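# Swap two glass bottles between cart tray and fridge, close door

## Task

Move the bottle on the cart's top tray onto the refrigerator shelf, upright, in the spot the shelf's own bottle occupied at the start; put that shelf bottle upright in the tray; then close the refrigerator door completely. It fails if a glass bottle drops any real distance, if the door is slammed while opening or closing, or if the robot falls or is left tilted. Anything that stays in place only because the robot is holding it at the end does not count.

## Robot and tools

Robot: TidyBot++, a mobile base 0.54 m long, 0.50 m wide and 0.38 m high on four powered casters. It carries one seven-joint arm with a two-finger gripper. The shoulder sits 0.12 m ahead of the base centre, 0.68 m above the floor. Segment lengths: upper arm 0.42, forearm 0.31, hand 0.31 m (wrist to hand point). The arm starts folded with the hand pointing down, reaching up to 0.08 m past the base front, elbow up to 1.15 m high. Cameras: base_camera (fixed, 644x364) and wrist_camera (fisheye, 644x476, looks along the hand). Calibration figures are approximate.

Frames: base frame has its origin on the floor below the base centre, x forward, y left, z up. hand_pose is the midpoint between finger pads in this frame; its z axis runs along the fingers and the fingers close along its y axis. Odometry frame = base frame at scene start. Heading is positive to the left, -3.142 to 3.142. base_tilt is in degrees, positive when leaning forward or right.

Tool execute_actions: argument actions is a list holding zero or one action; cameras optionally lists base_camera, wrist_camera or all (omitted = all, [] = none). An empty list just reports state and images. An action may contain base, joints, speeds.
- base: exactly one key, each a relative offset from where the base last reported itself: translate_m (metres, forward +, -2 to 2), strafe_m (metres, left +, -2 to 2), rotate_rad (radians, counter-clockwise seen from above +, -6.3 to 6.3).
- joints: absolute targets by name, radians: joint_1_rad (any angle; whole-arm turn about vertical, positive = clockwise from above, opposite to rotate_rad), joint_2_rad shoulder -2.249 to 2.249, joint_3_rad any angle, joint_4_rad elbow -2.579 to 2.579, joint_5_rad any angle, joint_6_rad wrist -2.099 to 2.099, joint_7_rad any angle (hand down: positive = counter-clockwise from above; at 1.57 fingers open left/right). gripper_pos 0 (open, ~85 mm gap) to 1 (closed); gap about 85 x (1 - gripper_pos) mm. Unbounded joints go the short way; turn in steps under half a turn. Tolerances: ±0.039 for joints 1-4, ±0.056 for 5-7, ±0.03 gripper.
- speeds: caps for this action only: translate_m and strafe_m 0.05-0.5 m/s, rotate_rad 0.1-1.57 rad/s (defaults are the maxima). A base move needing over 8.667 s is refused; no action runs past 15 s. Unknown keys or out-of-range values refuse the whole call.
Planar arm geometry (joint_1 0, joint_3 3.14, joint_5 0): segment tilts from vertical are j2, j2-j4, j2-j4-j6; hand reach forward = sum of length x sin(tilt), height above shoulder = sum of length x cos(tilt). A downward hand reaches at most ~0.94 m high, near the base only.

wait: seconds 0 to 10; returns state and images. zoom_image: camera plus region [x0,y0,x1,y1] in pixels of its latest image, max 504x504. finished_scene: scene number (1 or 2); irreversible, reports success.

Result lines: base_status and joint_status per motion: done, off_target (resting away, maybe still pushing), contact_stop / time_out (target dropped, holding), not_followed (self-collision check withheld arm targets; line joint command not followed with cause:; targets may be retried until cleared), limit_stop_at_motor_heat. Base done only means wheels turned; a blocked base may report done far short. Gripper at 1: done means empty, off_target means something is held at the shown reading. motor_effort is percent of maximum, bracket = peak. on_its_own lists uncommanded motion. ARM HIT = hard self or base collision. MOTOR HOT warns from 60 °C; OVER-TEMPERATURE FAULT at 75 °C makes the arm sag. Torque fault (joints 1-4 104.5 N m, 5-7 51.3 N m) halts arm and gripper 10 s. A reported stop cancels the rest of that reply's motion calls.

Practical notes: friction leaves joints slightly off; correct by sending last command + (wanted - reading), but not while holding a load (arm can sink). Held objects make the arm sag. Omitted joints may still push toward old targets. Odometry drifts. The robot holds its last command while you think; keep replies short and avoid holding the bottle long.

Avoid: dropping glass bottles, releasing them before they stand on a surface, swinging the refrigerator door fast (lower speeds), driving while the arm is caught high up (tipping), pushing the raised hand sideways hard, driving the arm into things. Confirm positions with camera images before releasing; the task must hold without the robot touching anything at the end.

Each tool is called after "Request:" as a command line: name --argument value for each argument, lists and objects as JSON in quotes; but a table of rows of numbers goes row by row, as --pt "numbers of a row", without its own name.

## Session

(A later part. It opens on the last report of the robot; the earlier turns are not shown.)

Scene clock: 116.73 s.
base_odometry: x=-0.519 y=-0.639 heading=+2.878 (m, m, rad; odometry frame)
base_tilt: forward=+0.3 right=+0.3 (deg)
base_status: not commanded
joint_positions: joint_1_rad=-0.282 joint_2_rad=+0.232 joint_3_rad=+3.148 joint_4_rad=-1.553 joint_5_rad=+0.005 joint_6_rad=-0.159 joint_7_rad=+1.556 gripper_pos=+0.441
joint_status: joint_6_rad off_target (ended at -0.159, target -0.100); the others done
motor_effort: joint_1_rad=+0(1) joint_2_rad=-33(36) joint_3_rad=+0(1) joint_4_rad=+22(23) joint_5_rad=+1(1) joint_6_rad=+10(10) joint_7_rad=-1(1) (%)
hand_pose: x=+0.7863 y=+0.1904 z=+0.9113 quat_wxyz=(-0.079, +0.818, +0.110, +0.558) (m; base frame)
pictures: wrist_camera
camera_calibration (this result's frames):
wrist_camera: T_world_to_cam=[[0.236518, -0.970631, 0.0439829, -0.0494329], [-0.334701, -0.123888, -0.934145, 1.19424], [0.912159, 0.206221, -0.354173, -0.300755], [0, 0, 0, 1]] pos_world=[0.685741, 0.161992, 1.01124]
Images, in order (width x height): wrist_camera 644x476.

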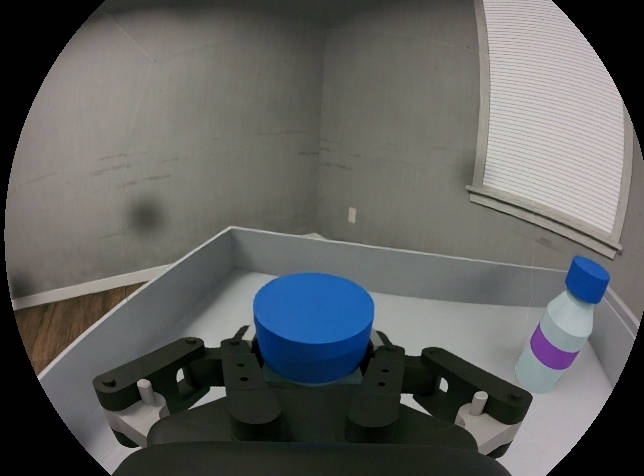

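Efforts starting to drop; a bit more then release.

Request:
execute_actions --actions '[{"joints":{"joint_4_rad":-1.565}}]' --cameras '[]'

Request:
execute_actions --actions '[{"joints":{"gripper_pos":0}}]' --cameras '["wrist_camera"]'

Scene clock: 119.40 s.
base_odometry: x=-0.519 y=-0.639 heading=+2.878 (m, m, rad; odometry frame)
base_tilt: forward=+0.3 right=+0.3 (deg)
base_status: not commanded
joint_positions: joint_1_rad=-0.282 joint_2_rad=+0.227 joint_3_rad=+3.148 joint_4_rad=-1.564 joint_5_rad=+0.005 joint_6_rad=-0.150 joint_7_rad=+1.556 gripper_pos=+0.441
joint_status: all done
motor_effort: joint_1_rad=+1(1) joint_2_rad=-32(33) joint_3_rad=+0(0) joint_4_rad=+21(22) joint_5_rad=+1(1) joint_6_rad=+9(11) joint_7_rad=-1(1) (%)
hand_pose: x=+0.7842 y=+0.1897 z=+0.9109 quat_wxyz=(-0.079, +0.818, +0.110, +0.560) (m; base frame)
pictures: none
No camera images: the call's "cameras" was empty. Leave "cameras" out to get every camera's image.

Scene clock: 120.53 s.
base_odometry: x=-0.519 y=-0.639 heading=+2.878 (m, m, rad; odometry frame)
base_tilt: forward=+0.3 right=+0.3 (deg)
base_status: not commanded
joint_positions: joint_1_rad=-0.282 joint_2_rad=+0.210 joint_3_rad=+3.148 joint_4_rad=-1.564 joint_5_rad=+0.005 joint_6_rad=-0.142 joint_7_rad=+1.556 gripper_pos=+0.000
joint_status: all done
motor_effort: joint_1_rad=+1(1) joint_2_rad=-28(34) joint_3_rad=-1(0) joint_4_rad=+19(21) joint_5_rad=+1(1) joint_6_rad=+8(10) joint_7_rad=-1(1) (%)
hand_pose: x=+0.7812 y=+0.1889 z=+0.9244 quat_wxyz=(-0.081, +0.811, +0.109, +0.569) (m; base frame)
pictures: wrist_camera
camera_calibration (this result's frames):
wrist_camera: T_world_to_cam=[[0.235488, -0.970933, 0.0428311, -0.0482857], [-0.310437, -0.116908, -0.943378, 1.1928], [0.920964, 0.208858, -0.328944, -0.321796], [0, 0, 0, 1]] pos_world=[0.678023, 0.159776, 1.02148]
Images, in order (width x height): wrist_camera 644x476.

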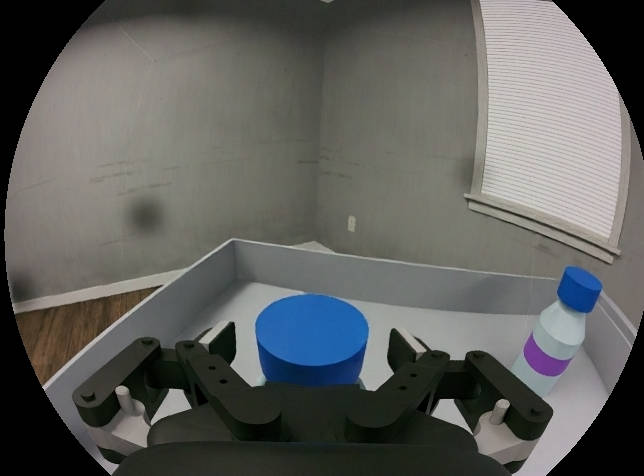

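Request:
execute_actions --actions '[{"joints":{"joint_2_rad":-0.06,"joint_4_rad":-1.75,"joint_6_rad":-0.2}}]' --cameras '[]'

Request:
execute_actions --actions '[{"joints":{"joint_1_rad":0.09}}]' --cameras '[]'

Request:
execute_actions --actions '[{"joints":{"joint_2_rad":0.19,"joint_4_rad":-1.6,"joint_6_rad":-0.1}}]' --cameras '["wrist_camera"]'

Scene clock: 124.97 s.
base_odometry: x=-0.519 y=-0.639 heading=+2.878 (m, m, rad; odometry frame)
base_tilt: forward=+0.3 right=+0.3 (deg)
base_status: not commanded
joint_positions: joint_1_rad=-0.282 joint_2_rad=-0.063 joint_3_rad=+3.148 joint_4_rad=-1.736 joint_5_rad=+0.005 joint_6_rad=-0.157 joint_7_rad=+1.556 gripper_pos=+0.000
joint_status: all done
motor_effort: joint_1_rad=+1(1) joint_2_rad=-19(29) joint_3_rad=+0(0) joint_4_rad=+19(20) joint_5_rad=+1(1) joint_6_rad=+8(7) joint_7_rad=-1(1) (%)
hand_pose: x=+0.6837 y=+0.1608 z=+0.9896 quat_wxyz=(-0.086, +0.786, +0.105, +0.603) (m; base frame)
pictures: none
No camera images: the call's "cameras" was empty. Leave "cameras" out to get every camera's image.

Scene clock: 126.50 s.
base_odometry: x=-0.519 y=-0.639 heading=+2.878 (m, m, rad; odometry frame)
base_tilt: forward=+0.3 right=+0.3 (deg)
base_status: not commanded
joint_positions: joint_1_rad=+0.075 joint_2_rad=-0.063 joint_3_rad=+3.148 joint_4_rad=-1.737 joint_5_rad=+0.005 joint_6_rad=-0.157 joint_7_rad=+1.556 gripper_pos=+0.000
joint_status: all done
motor_effort: joint_1_rad=+1(1) joint_2_rad=-19(19) joint_3_rad=+0(1) joint_4_rad=+19(19) joint_5_rad=+1(1) joint_6_rad=+8(8) joint_7_rad=-1(1) (%)
hand_pose: x=+0.7043 y=-0.0465 z=+0.9893 quat_wxyz=(+0.022, +0.792, -0.036, +0.609) (m; base frame)
pictures: none
No camera images: the call's "cameras" was empty. Leave "cameras" out to get every camera's image.

Scene clock: 128.07 s.
base_odometry: x=-0.519 y=-0.639 heading=+2.878 (m, m, rad; odometry frame)
base_tilt: forward=+0.3 right=+0.4 (deg)
base_status: not commanded
joint_positions: joint_1_rad=+0.075 joint_2_rad=+0.194 joint_3_rad=+3.148 joint_4_rad=-1.613 joint_5_rad=+0.005 joint_6_rad=-0.142 joint_7_rad=+1.556 gripper_pos=+0.000
joint_status: all done
motor_effort: joint_1_rad=+1(1) joint_2_rad=-27(31) joint_3_rad=-1(0) joint_4_rad=+19(19) joint_5_rad=+1(1) joint_6_rad=+8(8) joint_7_rad=-1(1) (%)
hand_pose: x=+0.7930 y=-0.0532 z=+0.9061 quat_wxyz=(+0.021, +0.827, -0.037, +0.561) (m; base frame)
pictures: wrist_camera
camera_calibration (this result's frames):
wrist_camera: T_world_to_cam=[[-0.116853, -0.992176, 0.0439628, -0.00805575], [-0.36258, 0.00140856, -0.931951, 1.18823], [0.924598, -0.124842, -0.359908, -0.280761], [0, 0, 0, 1]] pos_world=[0.689479, -0.0447171, 1.00668]
Images, in order (width x height): wrist_camera 644x476.

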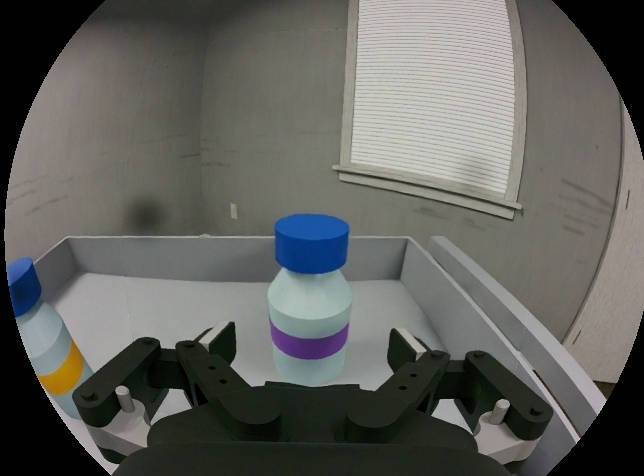

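Request:
execute_actions --actions '[{"joints":{"joint_2_rad":0.39,"joint_4_rad":-1.32,"joint_6_rad":-0.26}}]' --cameras '["wrist_camera"]'

Scene clock: 132.20 s.
base_odometry: x=-0.519 y=-0.639 heading=+2.878 (m, m, rad; odometry frame)
base_tilt: forward=+0.3 right=+0.3 (deg)
base_status: not commanded
joint_positions: joint_1_rad=+0.075 joint_2_rad=+0.387 joint_3_rad=+3.148 joint_4_rad=-1.332 joint_5_rad=+0.005 joint_6_rad=-0.220 joint_7_rad=+1.556 gripper_pos=+0.000
joint_status: all done
motor_effort: joint_1_rad=+1(1) joint_2_rad=-34(36) joint_3_rad=+0(1) joint_4_rad=+19(20) joint_5_rad=+1(1) joint_6_rad=+8(8) joint_7_rad=-1(1) (%)
hand_pose: x=+0.8768 y=-0.0596 z=+0.9134 quat_wxyz=(+0.021, +0.824, -0.037, +0.566) (m; base frame)
pictures: wrist_camera
camera_calibration (this result's frames):
wrist_camera: T_world_to_cam=[[-0.117401, -0.992076, 0.0447503, -0.00515469], [-0.352232, -0.000534138, -0.935913, 1.21988], [0.92852, -0.12564, -0.349378, -0.369499], [0, 0, 0, 1]] pos_world=[0.772164, -0.050886, 1.01284]
Images, in order (width x height): wrist_camera 644x476.

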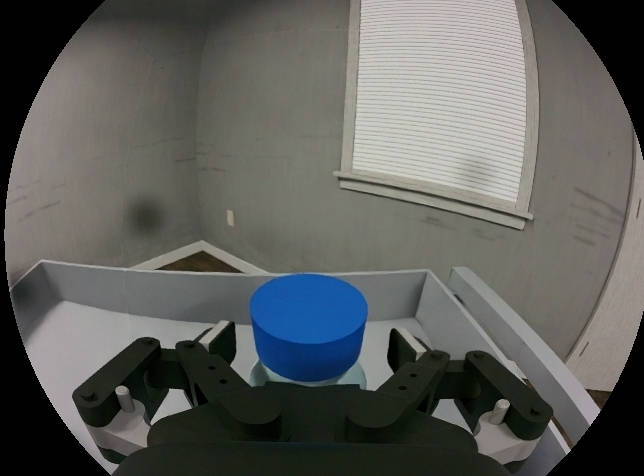

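Good (angle 1.94). Grip, lift.

Request:
execute_actions --actions '[{"joints":{"gripper_pos":1}}]' --cameras '[]'

Request:
execute_actions --actions '[{"joints":{"joint_2_rad":0.22,"joint_4_rad":-1.08,"joint_6_rad":-0.56}}]' --cameras '["wrist_camera"]'

Request:
execute_actions --actions '[{"joints":{"joint_2_rad":-0.24,"joint_4_rad":-1.42,"joint_6_rad":-0.72}}]' --cameras '[]'

Scene clock: 136.43 s.
base_odometry: x=-0.519 y=-0.639 heading=+2.878 (m, m, rad; odometry frame)
base_tilt: forward=+0.3 right=+0.3 (deg)
base_status: not commanded
joint_positions: joint_1_rad=+0.075 joint_2_rad=+0.387 joint_3_rad=+3.148 joint_4_rad=-1.331 joint_5_rad=+0.005 joint_6_rad=-0.220 joint_7_rad=+1.556 gripper_pos=+0.444
joint_status: gripper_pos off_target (ended at +0.444, target +1.000)
motor_effort: joint_1_rad=+2(3) joint_2_rad=-34(35) joint_3_rad=+0(1) joint_4_rad=+19(20) joint_5_rad=+1(1) joint_6_rad=+7(8) joint_7_rad=-1(1) (%)
hand_pose: x=+0.8769 y=-0.0596 z=+0.9140 quat_wxyz=(+0.021, +0.823, -0.037, +0.566) (m; base frame)
pictures: none
No camera images: the call's "cameras" was empty. Leave "cameras" out to get every camera's image.

Scene clock: 138.17 s.
base_odometry: x=-0.519 y=-0.639 heading=+2.878 (m, m, rad; odometry frame)
base_tilt: forward=+0.3 right=+0.3 (deg)
base_status: not commanded
joint_positions: joint_1_rad=+0.075 joint_2_rad=+0.237 joint_3_rad=+3.148 joint_4_rad=-1.094 joint_5_rad=+0.005 joint_6_rad=-0.535 joint_7_rad=+1.556 gripper_pos=+0.444
joint_status: all done
motor_effort: joint_1_rad=+1(2) joint_2_rad=-33(44) joint_3_rad=+0(1) joint_4_rad=+22(25) joint_5_rad=+1(0) joint_6_rad=+10(11) joint_7_rad=-1(1) (%)
hand_pose: x=+0.8187 y=-0.0555 z=+1.0755 quat_wxyz=(+0.023, +0.802, -0.037, +0.595) (m; base frame)
pictures: wrist_camera
camera_calibration (this result's frames):
wrist_camera: T_world_to_cam=[[-0.122365, -0.991642, 0.0409002, -0.00701085], [-0.283065, -0.00462832, -0.95909, 1.31916], [0.951263, -0.128937, -0.280133, -0.351708], [0, 0, 0, 1]] pos_world=[0.707117, -0.0461949, 1.16695]
Images, in order (width x height): wrist_camera 644x476.

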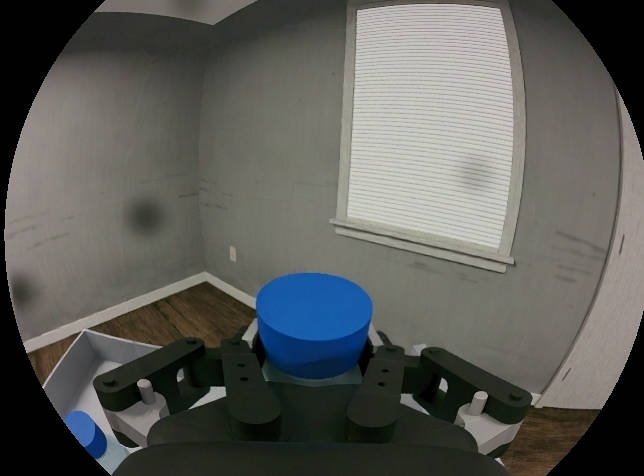

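Scene clock: 139.97 s.
base_odometry: x=-0.519 y=-0.639 heading=+2.878 (m, m, rad; odometry frame)
base_tilt: forward=+0.3 right=+0.3 (deg)
base_status: not commanded
joint_positions: joint_1_rad=+0.075 joint_2_rad=-0.229 joint_3_rad=+3.148 joint_4_rad=-1.424 joint_5_rad=+0.005 joint_6_rad=-0.695 joint_7_rad=+1.556 gripper_pos=+0.444
joint_status: all done
motor_effort: joint_1_rad=+1(1) joint_2_rad=-15(36) joint_3_rad=+1(0) joint_4_rad=+21(22) joint_5_rad=+1(0) joint_6_rad=+10(10) joint_7_rad=-1(1) (%)
hand_pose: x=+0.6101 y=-0.0401 z=+1.1090 quat_wxyz=(+0.021, +0.810, -0.038, +0.585) (m; base frame)
pictures: none
No camera images: the call's "cameras" was empty. Leave "cameras" out to get every camera's image.

Request:
execute_actions --actions '[{"base":{"rotate_rad":2.5},"speeds":{"rotate_rad":0.9}}]' --cameras '["base_camera"]'

Request:
execute_actions --actions '[{"base":{"translate_m":0.25},"joints":{"joint_1_rad":0.1,"joint_2_rad":0.09,"joint_4_rad":-1.15,"joint_6_rad":-0.55}}]'

Scene clock: 146.17 s.
base_odometry: x=-0.519 y=-0.639 heading=-0.906 (m, m, rad; odometry frame)
base_tilt: forward=+0.3 right=+0.4 (deg)
base_status: done
joint_positions: joint_1_rad=+0.084 joint_2_rad=-0.229 joint_3_rad=+3.145 joint_4_rad=-1.424 joint_5_rad=+0.005 joint_6_rad=-0.695 joint_7_rad=+1.556 gripper_pos=+0.444
joint_status: not commanded
motor_effort: joint_1_rad=+1(1) joint_2_rad=-15(16) joint_3_rad=+0(4) joint_4_rad=+21(22) joint_5_rad=+1(2) joint_6_rad=+10(10) joint_7_rad=-1(1) (%)
hand_pose: x=+0.6098 y=-0.0432 z=+1.1089 quat_wxyz=(+0.024, +0.810, -0.041, +0.585) (m; base frame)
pictures: base_camera
Images, in order (width x height): base_camera 644x364.

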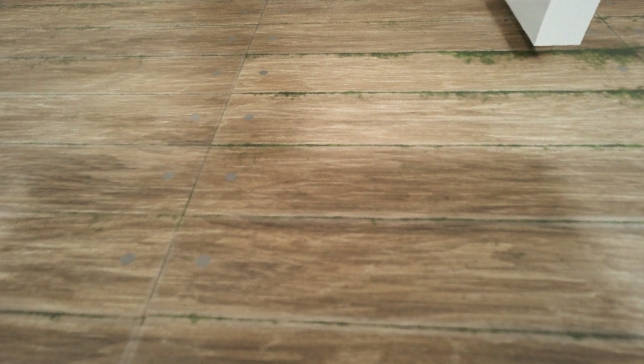

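Scene clock: 148.17 s.
base_odometry: x=-0.364 y=-0.835 heading=-0.905 (m, m, rad; odometry frame)
base_tilt: forward=+0.3 right=+0.3 (deg)
base_status: done
joint_positions: joint_1_rad=+0.084 joint_2_rad=+0.116 joint_3_rad=+3.145 joint_4_rad=-1.178 joint_5_rad=+0.005 joint_6_rad=-0.607 joint_7_rad=+1.556 gripper_pos=+0.444
joint_status: joint_6_rad off_target (ended at -0.607, target -0.550); the others done
motor_effort: joint_1_rad=+1(0) joint_2_rad=-28(35) joint_3_rad=+1(2) joint_4_rad=+22(23) joint_5_rad=+1(1) joint_6_rad=+10(11) joint_7_rad=-1(1) (%)
hand_pose: x=+0.7624 y=-0.0560 z=+1.0845 quat_wxyz=(+0.024, +0.813, -0.041, +0.581) (m; base frame)
pictures: base_camera, wrist_camera
camera_calibration (this result's frames):
wrist_camera: T_world_to_cam=[[-0.128272, -0.990883, 0.0411863, -0.0105341], [-0.317485, 0.0016845, -0.948262, 1.32669], [0.939548, -0.134712, -0.314807, -0.249407], [0, 0, 0, 1]] pos_world=[0.654181, -0.0462708, 1.17997]
Images, in order (width x height): base_camera 644x364, wrist_camera 644x476.

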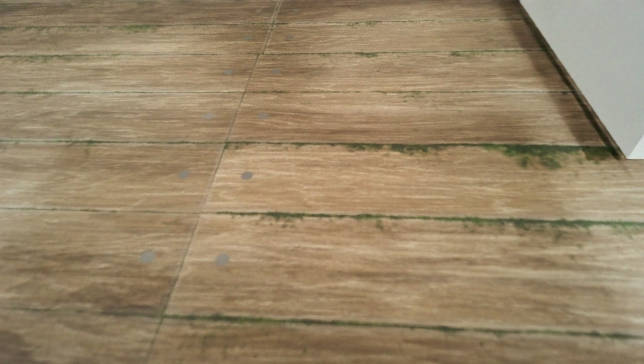

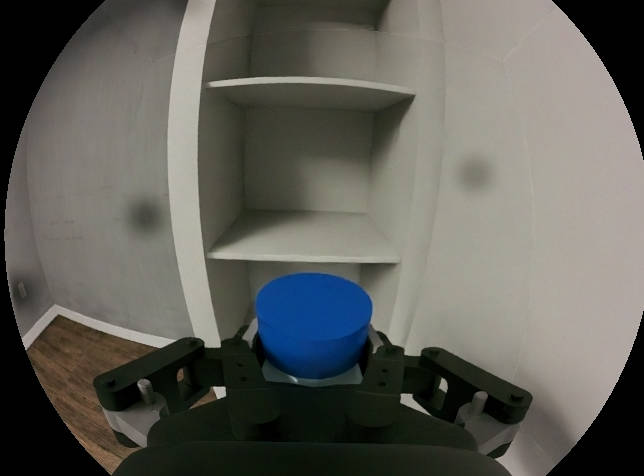

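Matches earlier view closely.

Request:
execute_actions --actions '[{"base":{"translate_m":0.6},"speeds":{"translate_m":0.2},"joints":{"joint_1_rad":0.11}}]'

Request:
execute_actions --actions '[{"joints":{"joint_2_rad":0.16,"joint_4_rad":-1.15,"joint_6_rad":-0.51}}]' --cameras '[]'

Scene clock: 153.20 s.
base_odometry: x=+0.007 y=-1.307 heading=-0.904 (m, m, rad; odometry frame)
base_tilt: forward=+0.3 right=+0.3 (deg)
base_status: done
joint_positions: joint_1_rad=+0.093 joint_2_rad=+0.112 joint_3_rad=+3.145 joint_4_rad=-1.176 joint_5_rad=+0.005 joint_6_rad=-0.605 joint_7_rad=+1.556 gripper_pos=+0.444
joint_status: all done
motor_effort: joint_1_rad=+1(0) joint_2_rad=-29(32) joint_3_rad=+0(2) joint_4_rad=+22(23) joint_5_rad=+1(1) joint_6_rad=+10(11) joint_7_rad=-1(1) (%)
hand_pose: x=+0.7603 y=-0.0616 z=+1.0886 quat_wxyz=(+0.027, +0.810, -0.044, +0.584) (m; base frame)
pictures: base_camera, wrist_camera
camera_calibration (this result's frames):
wrist_camera: T_world_to_cam=[[-0.137398, -0.989672, 0.0408668, -0.00914659], [-0.310412, 0.00384207, -0.950594, 1.32728], [0.94062, -0.143296, -0.307734, -0.255974], [0, 0, 0, 1]] pos_world=[0.651522, -0.0508316, 1.18331]
Images, in order (width x height): base_camera 644x364, wrist_camera 644x476.

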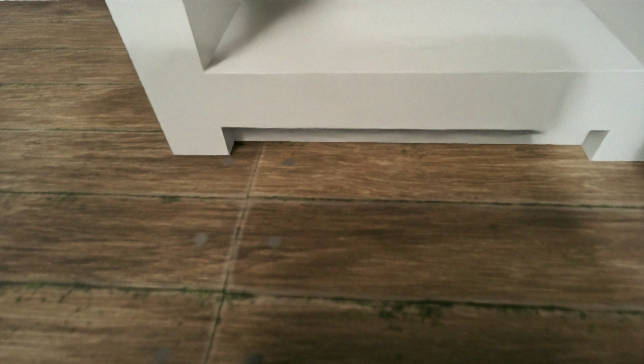

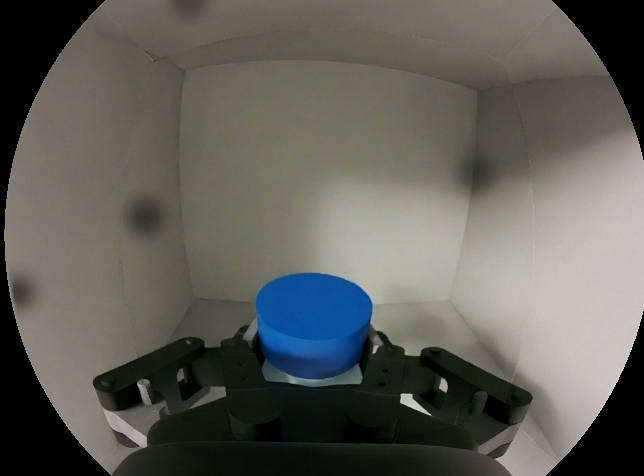

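Scene clock: 154.17 s.
base_odometry: x=+0.007 y=-1.307 heading=-0.904 (m, m, rad; odometry frame)
base_tilt: forward=+0.3 right=+0.3 (deg)
base_status: not commanded
joint_positions: joint_1_rad=+0.093 joint_2_rad=+0.179 joint_3_rad=+3.145 joint_4_rad=-1.174 joint_5_rad=+0.005 joint_6_rad=-0.567 joint_7_rad=+1.556 gripper_pos=+0.444
joint_status: joint_6_rad off_target (ended at -0.567, target -0.510); the others done
motor_effort: joint_1_rad=+1(0) joint_2_rad=-31(32) joint_3_rad=+0(0) joint_4_rad=+22(22) joint_5_rad=+1(1) joint_6_rad=+10(11) joint_7_rad=-1(1) (%)
hand_pose: x=+0.7904 y=-0.0644 z=+1.0571 quat_wxyz=(+0.026, +0.818, -0.044, +0.573) (m; base frame)
pictures: none
No camera images: the call's "cameras" was empty. Leave "cameras" out to get every camera's image.

Request:
execute_actions --actions '[{"joints":{"joint_2_rad":0.185}}]' --cameras '[]'

Scene clock: 155.70 s.
base_odometry: x=+0.007 y=-1.307 heading=-0.904 (m, m, rad; odometry frame)
base_tilt: forward=+0.3 right=+0.3 (deg)
base_status: not commanded
joint_positions: joint_1_rad=+0.093 joint_2_rad=+0.192 joint_3_rad=+3.145 joint_4_rad=-1.174 joint_5_rad=+0.005 joint_6_rad=-0.564 joint_7_rad=+1.556 gripper_pos=+0.444
joint_status: all done
motor_effort: joint_1_rad=+0(1) joint_2_rad=-32(33) joint_3_rad=-1(1) joint_4_rad=+22(22) joint_5_rad=+1(1) joint_6_rad=+10(10) joint_7_rad=-1(1) (%)
hand_pose: x=+0.7954 y=-0.0649 z=+1.0494 quat_wxyz=(+0.026, +0.821, -0.045, +0.569) (m; base frame)
pictures: none
No camera images: the call's "cameras" was empty. Leave "cameras" out to get every camera's image.

Request:
execute_actions --actions '[{"joints":{"joint_2_rad":0.21}}]' --cameras '[]'

Scene clock: 157.17 s.
base_odometry: x=+0.007 y=-1.307 heading=-0.904 (m, m, rad; odometry frame)
base_tilt: forward=+0.3 right=+0.3 (deg)
base_status: not commanded
joint_positions: joint_1_rad=+0.093 joint_2_rad=+0.201 joint_3_rad=+3.145 joint_4_rad=-1.167 joint_5_rad=+0.005 joint_6_rad=-0.559 joint_7_rad=+1.556 gripper_pos=+0.444
joint_status: all done
motor_effort: joint_1_rad=+1(1) joint_2_rad=-29(32) joint_3_rad=+0(0) joint_4_rad=+20(22) joint_5_rad=+1(1) joint_6_rad=+9(10) joint_7_rad=-1(1) (%)
hand_pose: x=+0.7995 y=-0.0652 z=+1.0492 quat_wxyz=(+0.026, +0.820, -0.045, +0.570) (m; base frame)
pictures: none
No camera images: the call's "cameras" was empty. Leave "cameras" out to get every camera's image.

Contact.

Request:
execute_actions --actions '[{"joints":{"gripper_pos":0}}]' --cameras '["wrist_camera"]'

Request:
execute_actions --actions '[{"base":{"translate_m":-0.7},"speeds":{"translate_m":0.3}}]'

Scene clock: 159.50 s.
base_odometry: x=+0.007 y=-1.307 heading=-0.904 (m, m, rad; odometry frame)
base_tilt: forward=+0.3 right=+0.3 (deg)
base_status: not commanded
joint_positions: joint_1_rad=+0.093 joint_2_rad=+0.202 joint_3_rad=+3.145 joint_4_rad=-1.161 joint_5_rad=+0.005 joint_6_rad=-0.552 joint_7_rad=+1.556 gripper_pos=+0.000
joint_status: all done
motor_effort: joint_1_rad=+1(1) joint_2_rad=-28(30) joint_3_rad=+0(1) joint_4_rad=+19(21) joint_5_rad=+1(2) joint_6_rad=+8(9) joint_7_rad=-1(1) (%)
hand_pose: x=+0.8009 y=-0.0653 z=+1.0542 quat_wxyz=(+0.026, +0.816, -0.044, +0.575) (m; base frame)
pictures: wrist_camera
camera_calibration (this result's frames):
wrist_camera: T_world_to_cam=[[-0.136231, -0.989782, 0.0421051, -0.00808968], [-0.329966, 0.00525914, -0.943978, 1.31589], [0.934111, -0.142493, -0.327311, -0.279359], [0, 0, 0, 1]] pos_world=[0.694048, -0.0547341, 1.15107]
Images, in order (width x height): wrist_camera 644x476.

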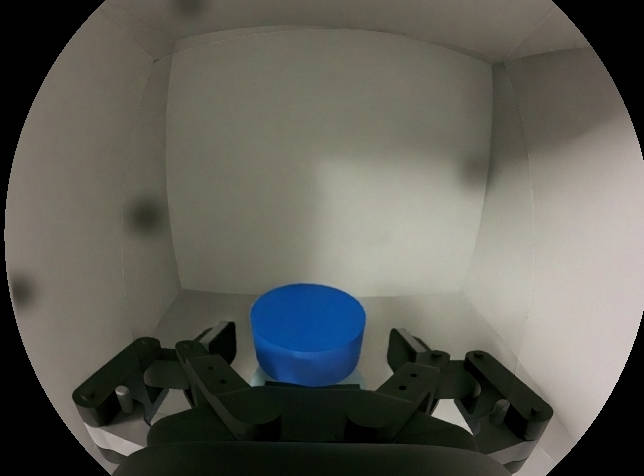

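Scene clock: 162.83 s.
base_odometry: x=-0.427 y=-0.757 heading=-0.903 (m, m, rad; odometry frame)
base_tilt: forward=+0.3 right=+0.3 (deg)
base_status: done
joint_positions: joint_1_rad=+0.096 joint_2_rad=+0.208 joint_3_rad=+3.145 joint_4_rad=-1.159 joint_5_rad=+0.005 joint_6_rad=-0.549 joint_7_rad=+1.556 gripper_pos=+0.000
joint_status: not commanded
motor_effort: joint_1_rad=+1(3) joint_2_rad=-28(31) joint_3_rad=+0(2) joint_4_rad=+18(20) joint_5_rad=+1(1) joint_6_rad=+8(8) joint_7_rad=-1(1) (%)
hand_pose: x=+0.8033 y=-0.0679 z=+1.0519 quat_wxyz=(+0.027, +0.817, -0.046, +0.575) (m; base frame)
pictures: base_camera, wrist_camera
camera_calibration (this result's frames):
wrist_camera: T_world_to_cam=[[-0.139433, -0.989333, 0.0421844, -0.00762812], [-0.331206, 0.00644747, -0.943536, 1.31522], [0.933199, -0.145532, -0.328572, -0.280887], [0, 0, 0, 1]] pos_world=[0.696668, -0.0569047, 1.14898]
Images, in order (width x height): base_camera 644x364, wrist_camera 644x476.

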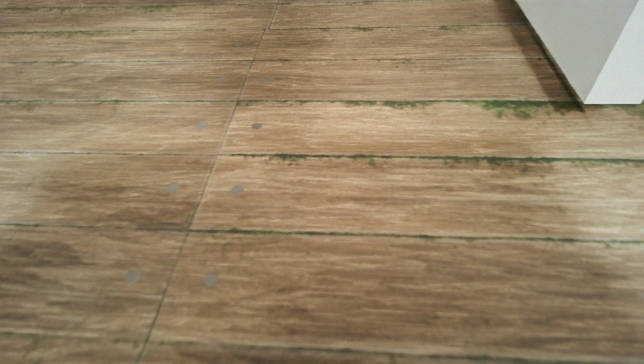

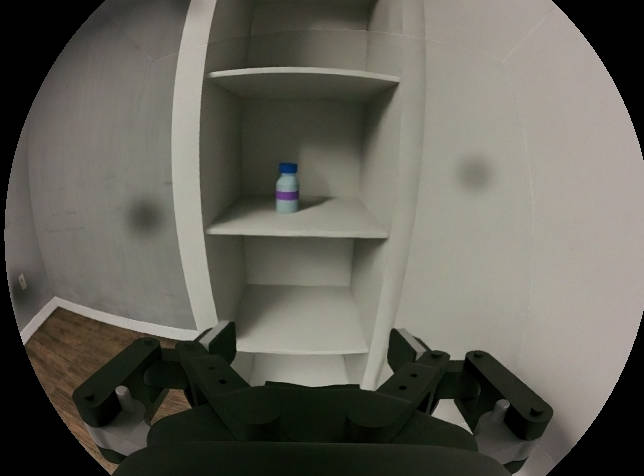

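Request:
execute_actions --actions '[{"base":{"translate_m":0.1},"joints":{"joint_1_rad":0,"joint_2_rad":-0.34,"joint_4_rad":-2.5,"joint_6_rad":-0.8,"gripper_pos":1}}]' --cameras '[]'

Request:
execute_actions --actions '[{"base":{"strafe_m":-0.6},"speeds":{"strafe_m":0.3}}]' --cameras '["base_camera"]'

Request:
execute_actions --actions '[{"joints":{"joint_2_rad":0.8,"joint_4_rad":-1.8,"joint_6_rad":0.7}}]' --cameras '["wrist_camera"]'

Scene clock: 170.23 s.
base_odometry: x=-0.365 y=-0.836 heading=-0.903 (m, m, rad; odometry frame)
base_tilt: forward=+0.3 right=+0.3 (deg)
base_status: done
joint_positions: joint_1_rad=+0.022 joint_2_rad=-0.327 joint_3_rad=+3.145 joint_4_rad=-2.492 joint_5_rad=+0.005 joint_6_rad=-0.760 joint_7_rad=+1.556 gripper_pos=+0.999
joint_status: all done
motor_effort: joint_1_rad=+1(2) joint_2_rad=-3(29) joint_3_rad=+1(2) joint_4_rad=+13(19) joint_5_rad=+1(0) joint_6_rad=+2(8) joint_7_rad=-1(1) (%)
hand_pose: x=+0.3114 y=-0.0045 z=+0.6004 quat_wxyz=(+0.002, +0.994, -0.018, +0.108) (m; base frame)
pictures: none
No camera images: the call's "cameras" was empty. Leave "cameras" out to get every camera's image.

Scene clock: 173.20 s.
base_odometry: x=-0.836 y=-1.207 heading=-0.903 (m, m, rad; odometry frame)
base_tilt: forward=+0.3 right=+0.3 (deg)
base_status: done
joint_positions: joint_1_rad=+0.020 joint_2_rad=-0.327 joint_3_rad=+3.145 joint_4_rad=-2.492 joint_5_rad=+0.005 joint_6_rad=-0.760 joint_7_rad=+1.556 gripper_pos=+0.999
joint_status: not commanded
motor_effort: joint_1_rad=+1(1) joint_2_rad=-3(4) joint_3_rad=+0(2) joint_4_rad=+13(13) joint_5_rad=+1(2) joint_6_rad=+2(2) joint_7_rad=-1(1) (%)
hand_pose: x=+0.3114 y=-0.0043 z=+0.6005 quat_wxyz=(+0.002, +0.994, -0.018, +0.108) (m; base frame)
pictures: base_camera
Images, in order (width x height): base_camera 644x364.

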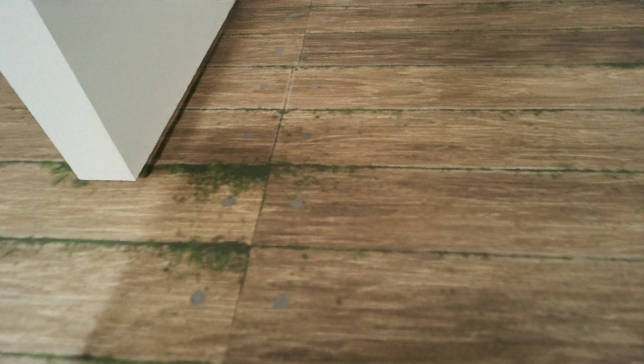

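Scene clock: 175.63 s.
base_odometry: x=-0.836 y=-1.207 heading=-0.903 (m, m, rad; odometry frame)
base_tilt: forward=+0.3 right=+0.3 (deg)
base_status: not commanded
joint_positions: joint_1_rad=+0.020 joint_2_rad=+0.795 joint_3_rad=+3.145 joint_4_rad=-1.813 joint_5_rad=+0.005 joint_6_rad=+0.659 joint_7_rad=+1.556 gripper_pos=+0.999
joint_status: all done
motor_effort: joint_1_rad=+1(0) joint_2_rad=-39(40) joint_3_rad=+0(0) joint_4_rad=+12(14) joint_5_rad=+1(1) joint_6_rad=+8(9) joint_7_rad=-1(1) (%)
hand_pose: x=+0.8686 y=-0.0150 z=+0.5912 quat_wxyz=(+0.003, +0.827, -0.012, +0.562) (m; base frame)
pictures: wrist_camera
camera_calibration (this result's frames):
wrist_camera: T_world_to_cam=[[-0.0560368, -0.99751, 0.0428139, 0.000220598], [-0.360905, -0.0197445, -0.932393, 0.920583], [0.930917, -0.0677001, -0.358901, -0.464409], [0, 0, 0, 1]] pos_world=[0.764582, -0.013044, 0.691659]
Images, in order (width x height): wrist_camera 644x476.

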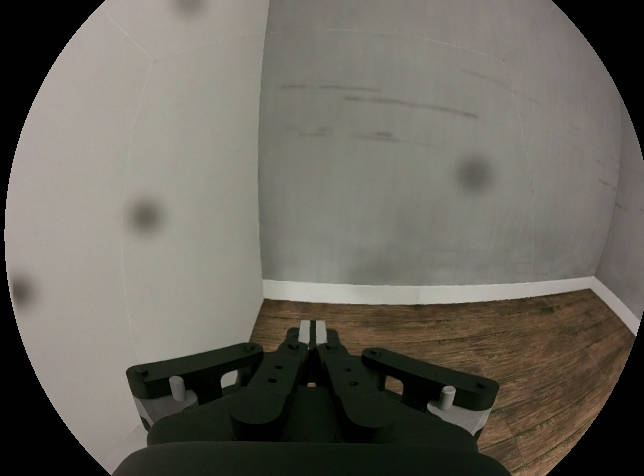

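Request:
execute_actions --actions '[{"base":{"strafe_m":0.28},"speeds":{"strafe_m":0.05}}]'

Request:
execute_actions --actions '[{"base":{"strafe_m":0.35},"speeds":{"strafe_m":0.06}}]'

Scene clock: 183.73 s.
base_odometry: x=-0.616 y=-1.034 heading=-0.902 (m, m, rad; odometry frame)
base_tilt: forward=+0.3 right=+0.3 (deg)
base_status: done
joint_positions: joint_1_rad=+0.011 joint_2_rad=+0.795 joint_3_rad=+3.146 joint_4_rad=-1.812 joint_5_rad=-0.002 joint_6_rad=+0.659 joint_7_rad=+1.556 gripper_pos=+0.999
joint_status: not commanded
motor_effort: joint_1_rad=+1(7) joint_2_rad=-39(41) joint_3_rad=-1(6) joint_4_rad=+11(13) joint_5_rad=+1(4) joint_6_rad=+8(8) joint_7_rad=-1(1) (%)
hand_pose: x=+0.8691 y=-0.0101 z=+0.5917 quat_wxyz=(+0.001, +0.827, -0.012, +0.562) (m; base frame)
pictures: base_camera, wrist_camera
camera_calibration (this result's frames):
wrist_camera: T_world_to_cam=[[-0.0538255, -0.997762, 0.0396816, 0.00513913], [-0.359764, -0.0176932, -0.932875, 0.920641], [0.931489, -0.0644885, -0.358007, -0.465367], [0, 0, 0, 1]] pos_world=[0.764975, -0.00859414, 0.692035]
Images, in order (width x height): base_camera 644x364, wrist_camera 644x476.

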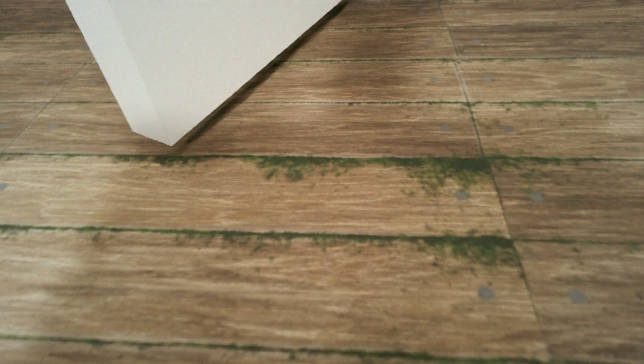

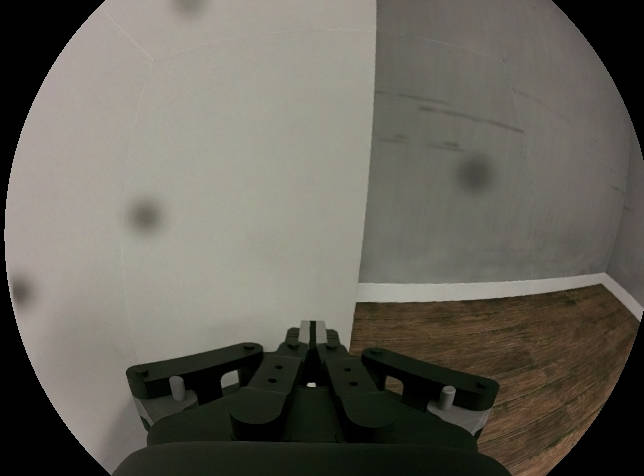

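Scene clock: 190.03 s.
base_odometry: x=-0.341 y=-0.817 heading=-0.902 (m, m, rad; odometry frame)
base_tilt: forward=+0.3 right=+0.3 (deg)
base_status: done
joint_positions: joint_1_rad=+0.007 joint_2_rad=+0.795 joint_3_rad=+3.146 joint_4_rad=-1.811 joint_5_rad=-0.002 joint_6_rad=+0.660 joint_7_rad=+1.556 gripper_pos=+0.999
joint_status: not commanded
motor_effort: joint_1_rad=+1(5) joint_2_rad=-39(41) joint_3_rad=-1(4) joint_4_rad=+12(13) joint_5_rad=+1(3) joint_6_rad=+8(8) joint_7_rad=-1(1) (%)
hand_pose: x=+0.8694 y=-0.0068 z=+0.5920 quat_wxyz=(+0.000, +0.827, -0.011, +0.563) (m; base frame)
pictures: base_camera, wrist_camera
camera_calibration (this result's frames):
wrist_camera: T_world_to_cam=[[-0.049795, -0.997979, 0.0394819, 0.0049573], [-0.359044, -0.0190014, -0.933127, 0.920579], [0.931991, -0.0606408, -0.357373, -0.466091], [0, 0, 0, 1]] pos_world=[0.765168, -0.00582455, 0.692253]
Images, in order (width x height): base_camera 644x364, wrist_camera 644x476.

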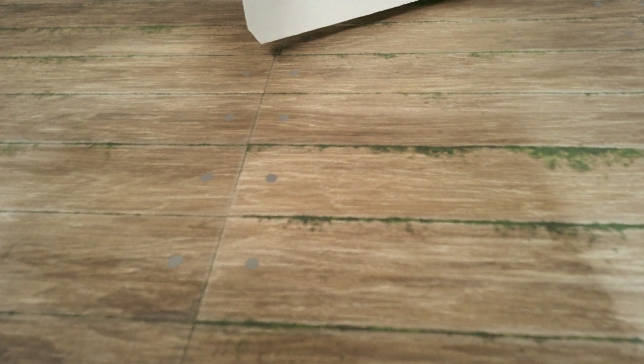

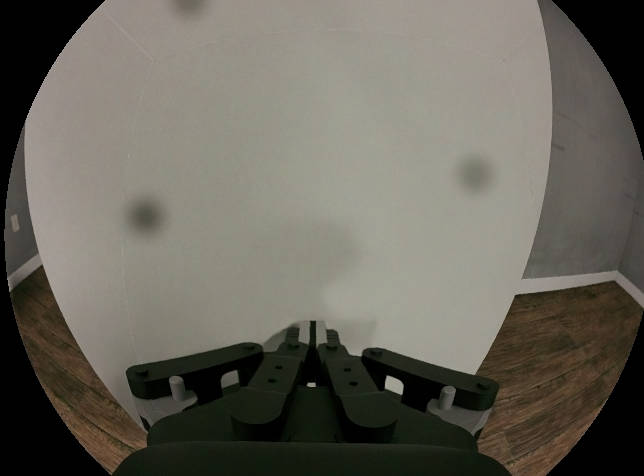

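Request:
execute_actions --actions '[{"base":{"translate_m":0.22},"speeds":{"translate_m":0.05}}]'

Request:
execute_actions --actions '[{"base":{"translate_m":0.05},"speeds":{"translate_m":0.05}}]'

Scene clock: 197.10 s.
base_odometry: x=-0.204 y=-0.989 heading=-0.901 (m, m, rad; odometry frame)
base_tilt: forward=+0.3 right=+0.3 (deg)
base_status: done
joint_positions: joint_1_rad=+0.007 joint_2_rad=+0.795 joint_3_rad=+3.146 joint_4_rad=-1.808 joint_5_rad=-0.003 joint_6_rad=+0.660 joint_7_rad=+1.556 gripper_pos=+0.999
joint_status: not commanded
motor_effort: joint_1_rad=+0(2) joint_2_rad=-39(42) joint_3_rad=+0(2) joint_4_rad=+12(18) joint_5_rad=+1(3) joint_6_rad=+8(11) joint_7_rad=-1(1) (%)
hand_pose: x=+0.8705 y=-0.0070 z=+0.5930 quat_wxyz=(+0.000, +0.826, -0.011, +0.564) (m; base frame)
pictures: base_camera, wrist_camera
camera_calibration (this result's frames):
wrist_camera: T_world_to_cam=[[-0.0502398, -0.997965, 0.0392584, 0.00532678], [-0.356147, -0.0188223, -0.93424, 0.920124], [0.933078, -0.0609178, -0.354477, -0.469469], [0, 0, 0, 1]] pos_world=[0.766019, -0.00596429, 0.692992]
Images, in order (width x height): base_camera 644x364, wrist_camera 644x476.

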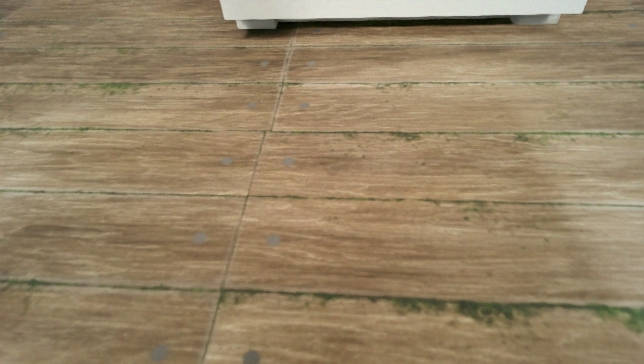

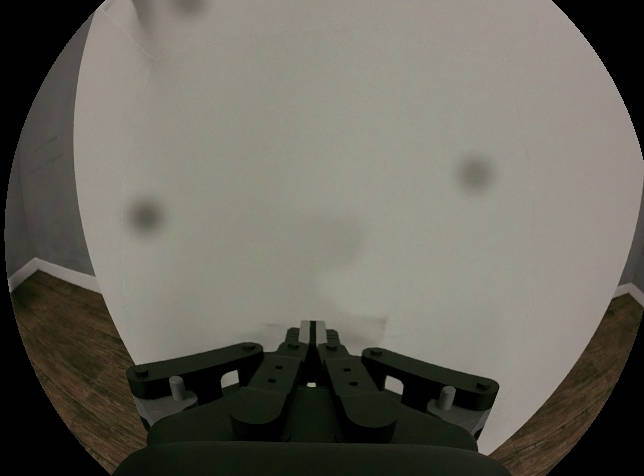

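Scene clock: 198.60 s.
base_odometry: x=-0.174 y=-1.028 heading=-0.901 (m, m, rad; odometry frame)
base_tilt: forward=+0.3 right=+0.3 (deg)
base_status: done
joint_positions: joint_1_rad=+0.007 joint_2_rad=+0.789 joint_3_rad=+3.146 joint_4_rad=-1.877 joint_5_rad=-0.003 joint_6_rad=+0.660 joint_7_rad=+1.556 gripper_pos=+0.999
joint_status: not commanded
motor_effort: joint_1_rad=+3(4) joint_2_rad=-35(40) joint_3_rad=+2(2) joint_4_rad=+26(27) joint_5_rad=+0(0) joint_6_rad=+12(13) joint_7_rad=-1(1) (%)
hand_pose: x=+0.8440 y=-0.0067 z=+0.5678 quat_wxyz=(+0.000, +0.843, -0.011, +0.538) (m; base frame)
pictures: base_camera, wrist_camera
camera_calibration (this result's frames):
wrist_camera: T_world_to_cam=[[-0.0477848, -0.997989, 0.0416583, 0.00184708], [-0.413329, -0.0182115, -0.9104, 0.921814], [0.909327, -0.0607219, -0.411627, -0.401172], [0, 0, 0, 1]] pos_world=[0.745897, -0.00572891, 0.674009]
Images, in order (width x height): base_camera 644x364, wrist_camera 644x476.

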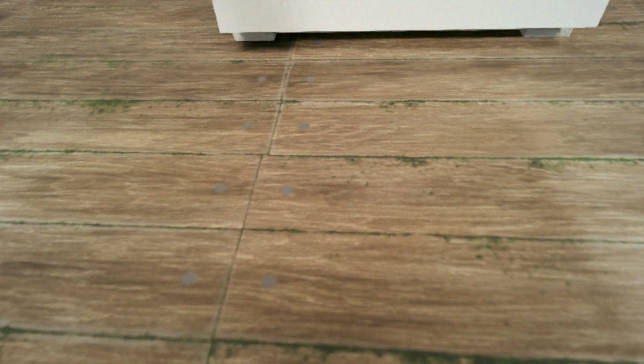

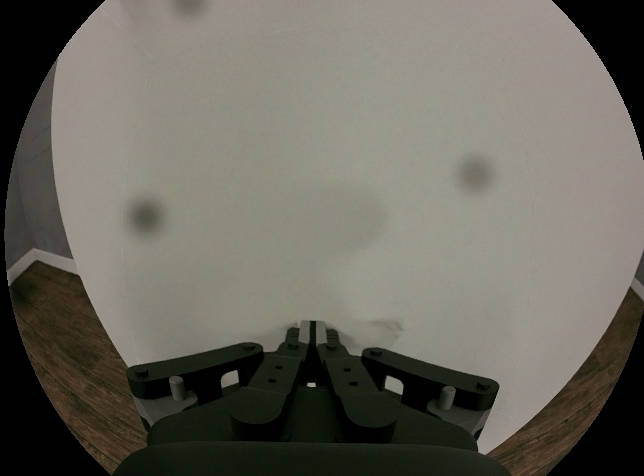

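Request:
execute_actions --actions '[{"base":{"translate_m":-0.15}}]' --cameras '["base_camera"]'

Request:
finished_scene --scene 2

Scene clock: 201.27 s.
base_odometry: x=-0.266 y=-0.910 heading=-0.900 (m, m, rad; odometry frame)
base_tilt: forward=+0.3 right=+0.3 (deg)
base_status: done
joint_positions: joint_1_rad=+0.006 joint_2_rad=+0.803 joint_3_rad=+3.146 joint_4_rad=-1.799 joint_5_rad=-0.003 joint_6_rad=+0.662 joint_7_rad=+1.556 gripper_pos=+0.999
joint_status: not commanded
motor_effort: joint_1_rad=+1(5) joint_2_rad=-39(43) joint_3_rad=-1(3) joint_4_rad=+12(23) joint_5_rad=+1(2) joint_6_rad=+8(13) joint_7_rad=-1(1) (%)
hand_pose: x=+0.8736 y=-0.0067 z=+0.5919 quat_wxyz=(+0.000, +0.825, -0.010, +0.565) (m; base frame)
pictures: base_camera
Images, in order (width x height): base_camera 644x364.

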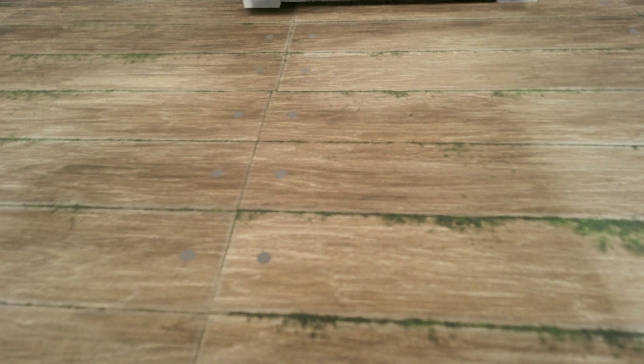

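The scene is finished: the task was done.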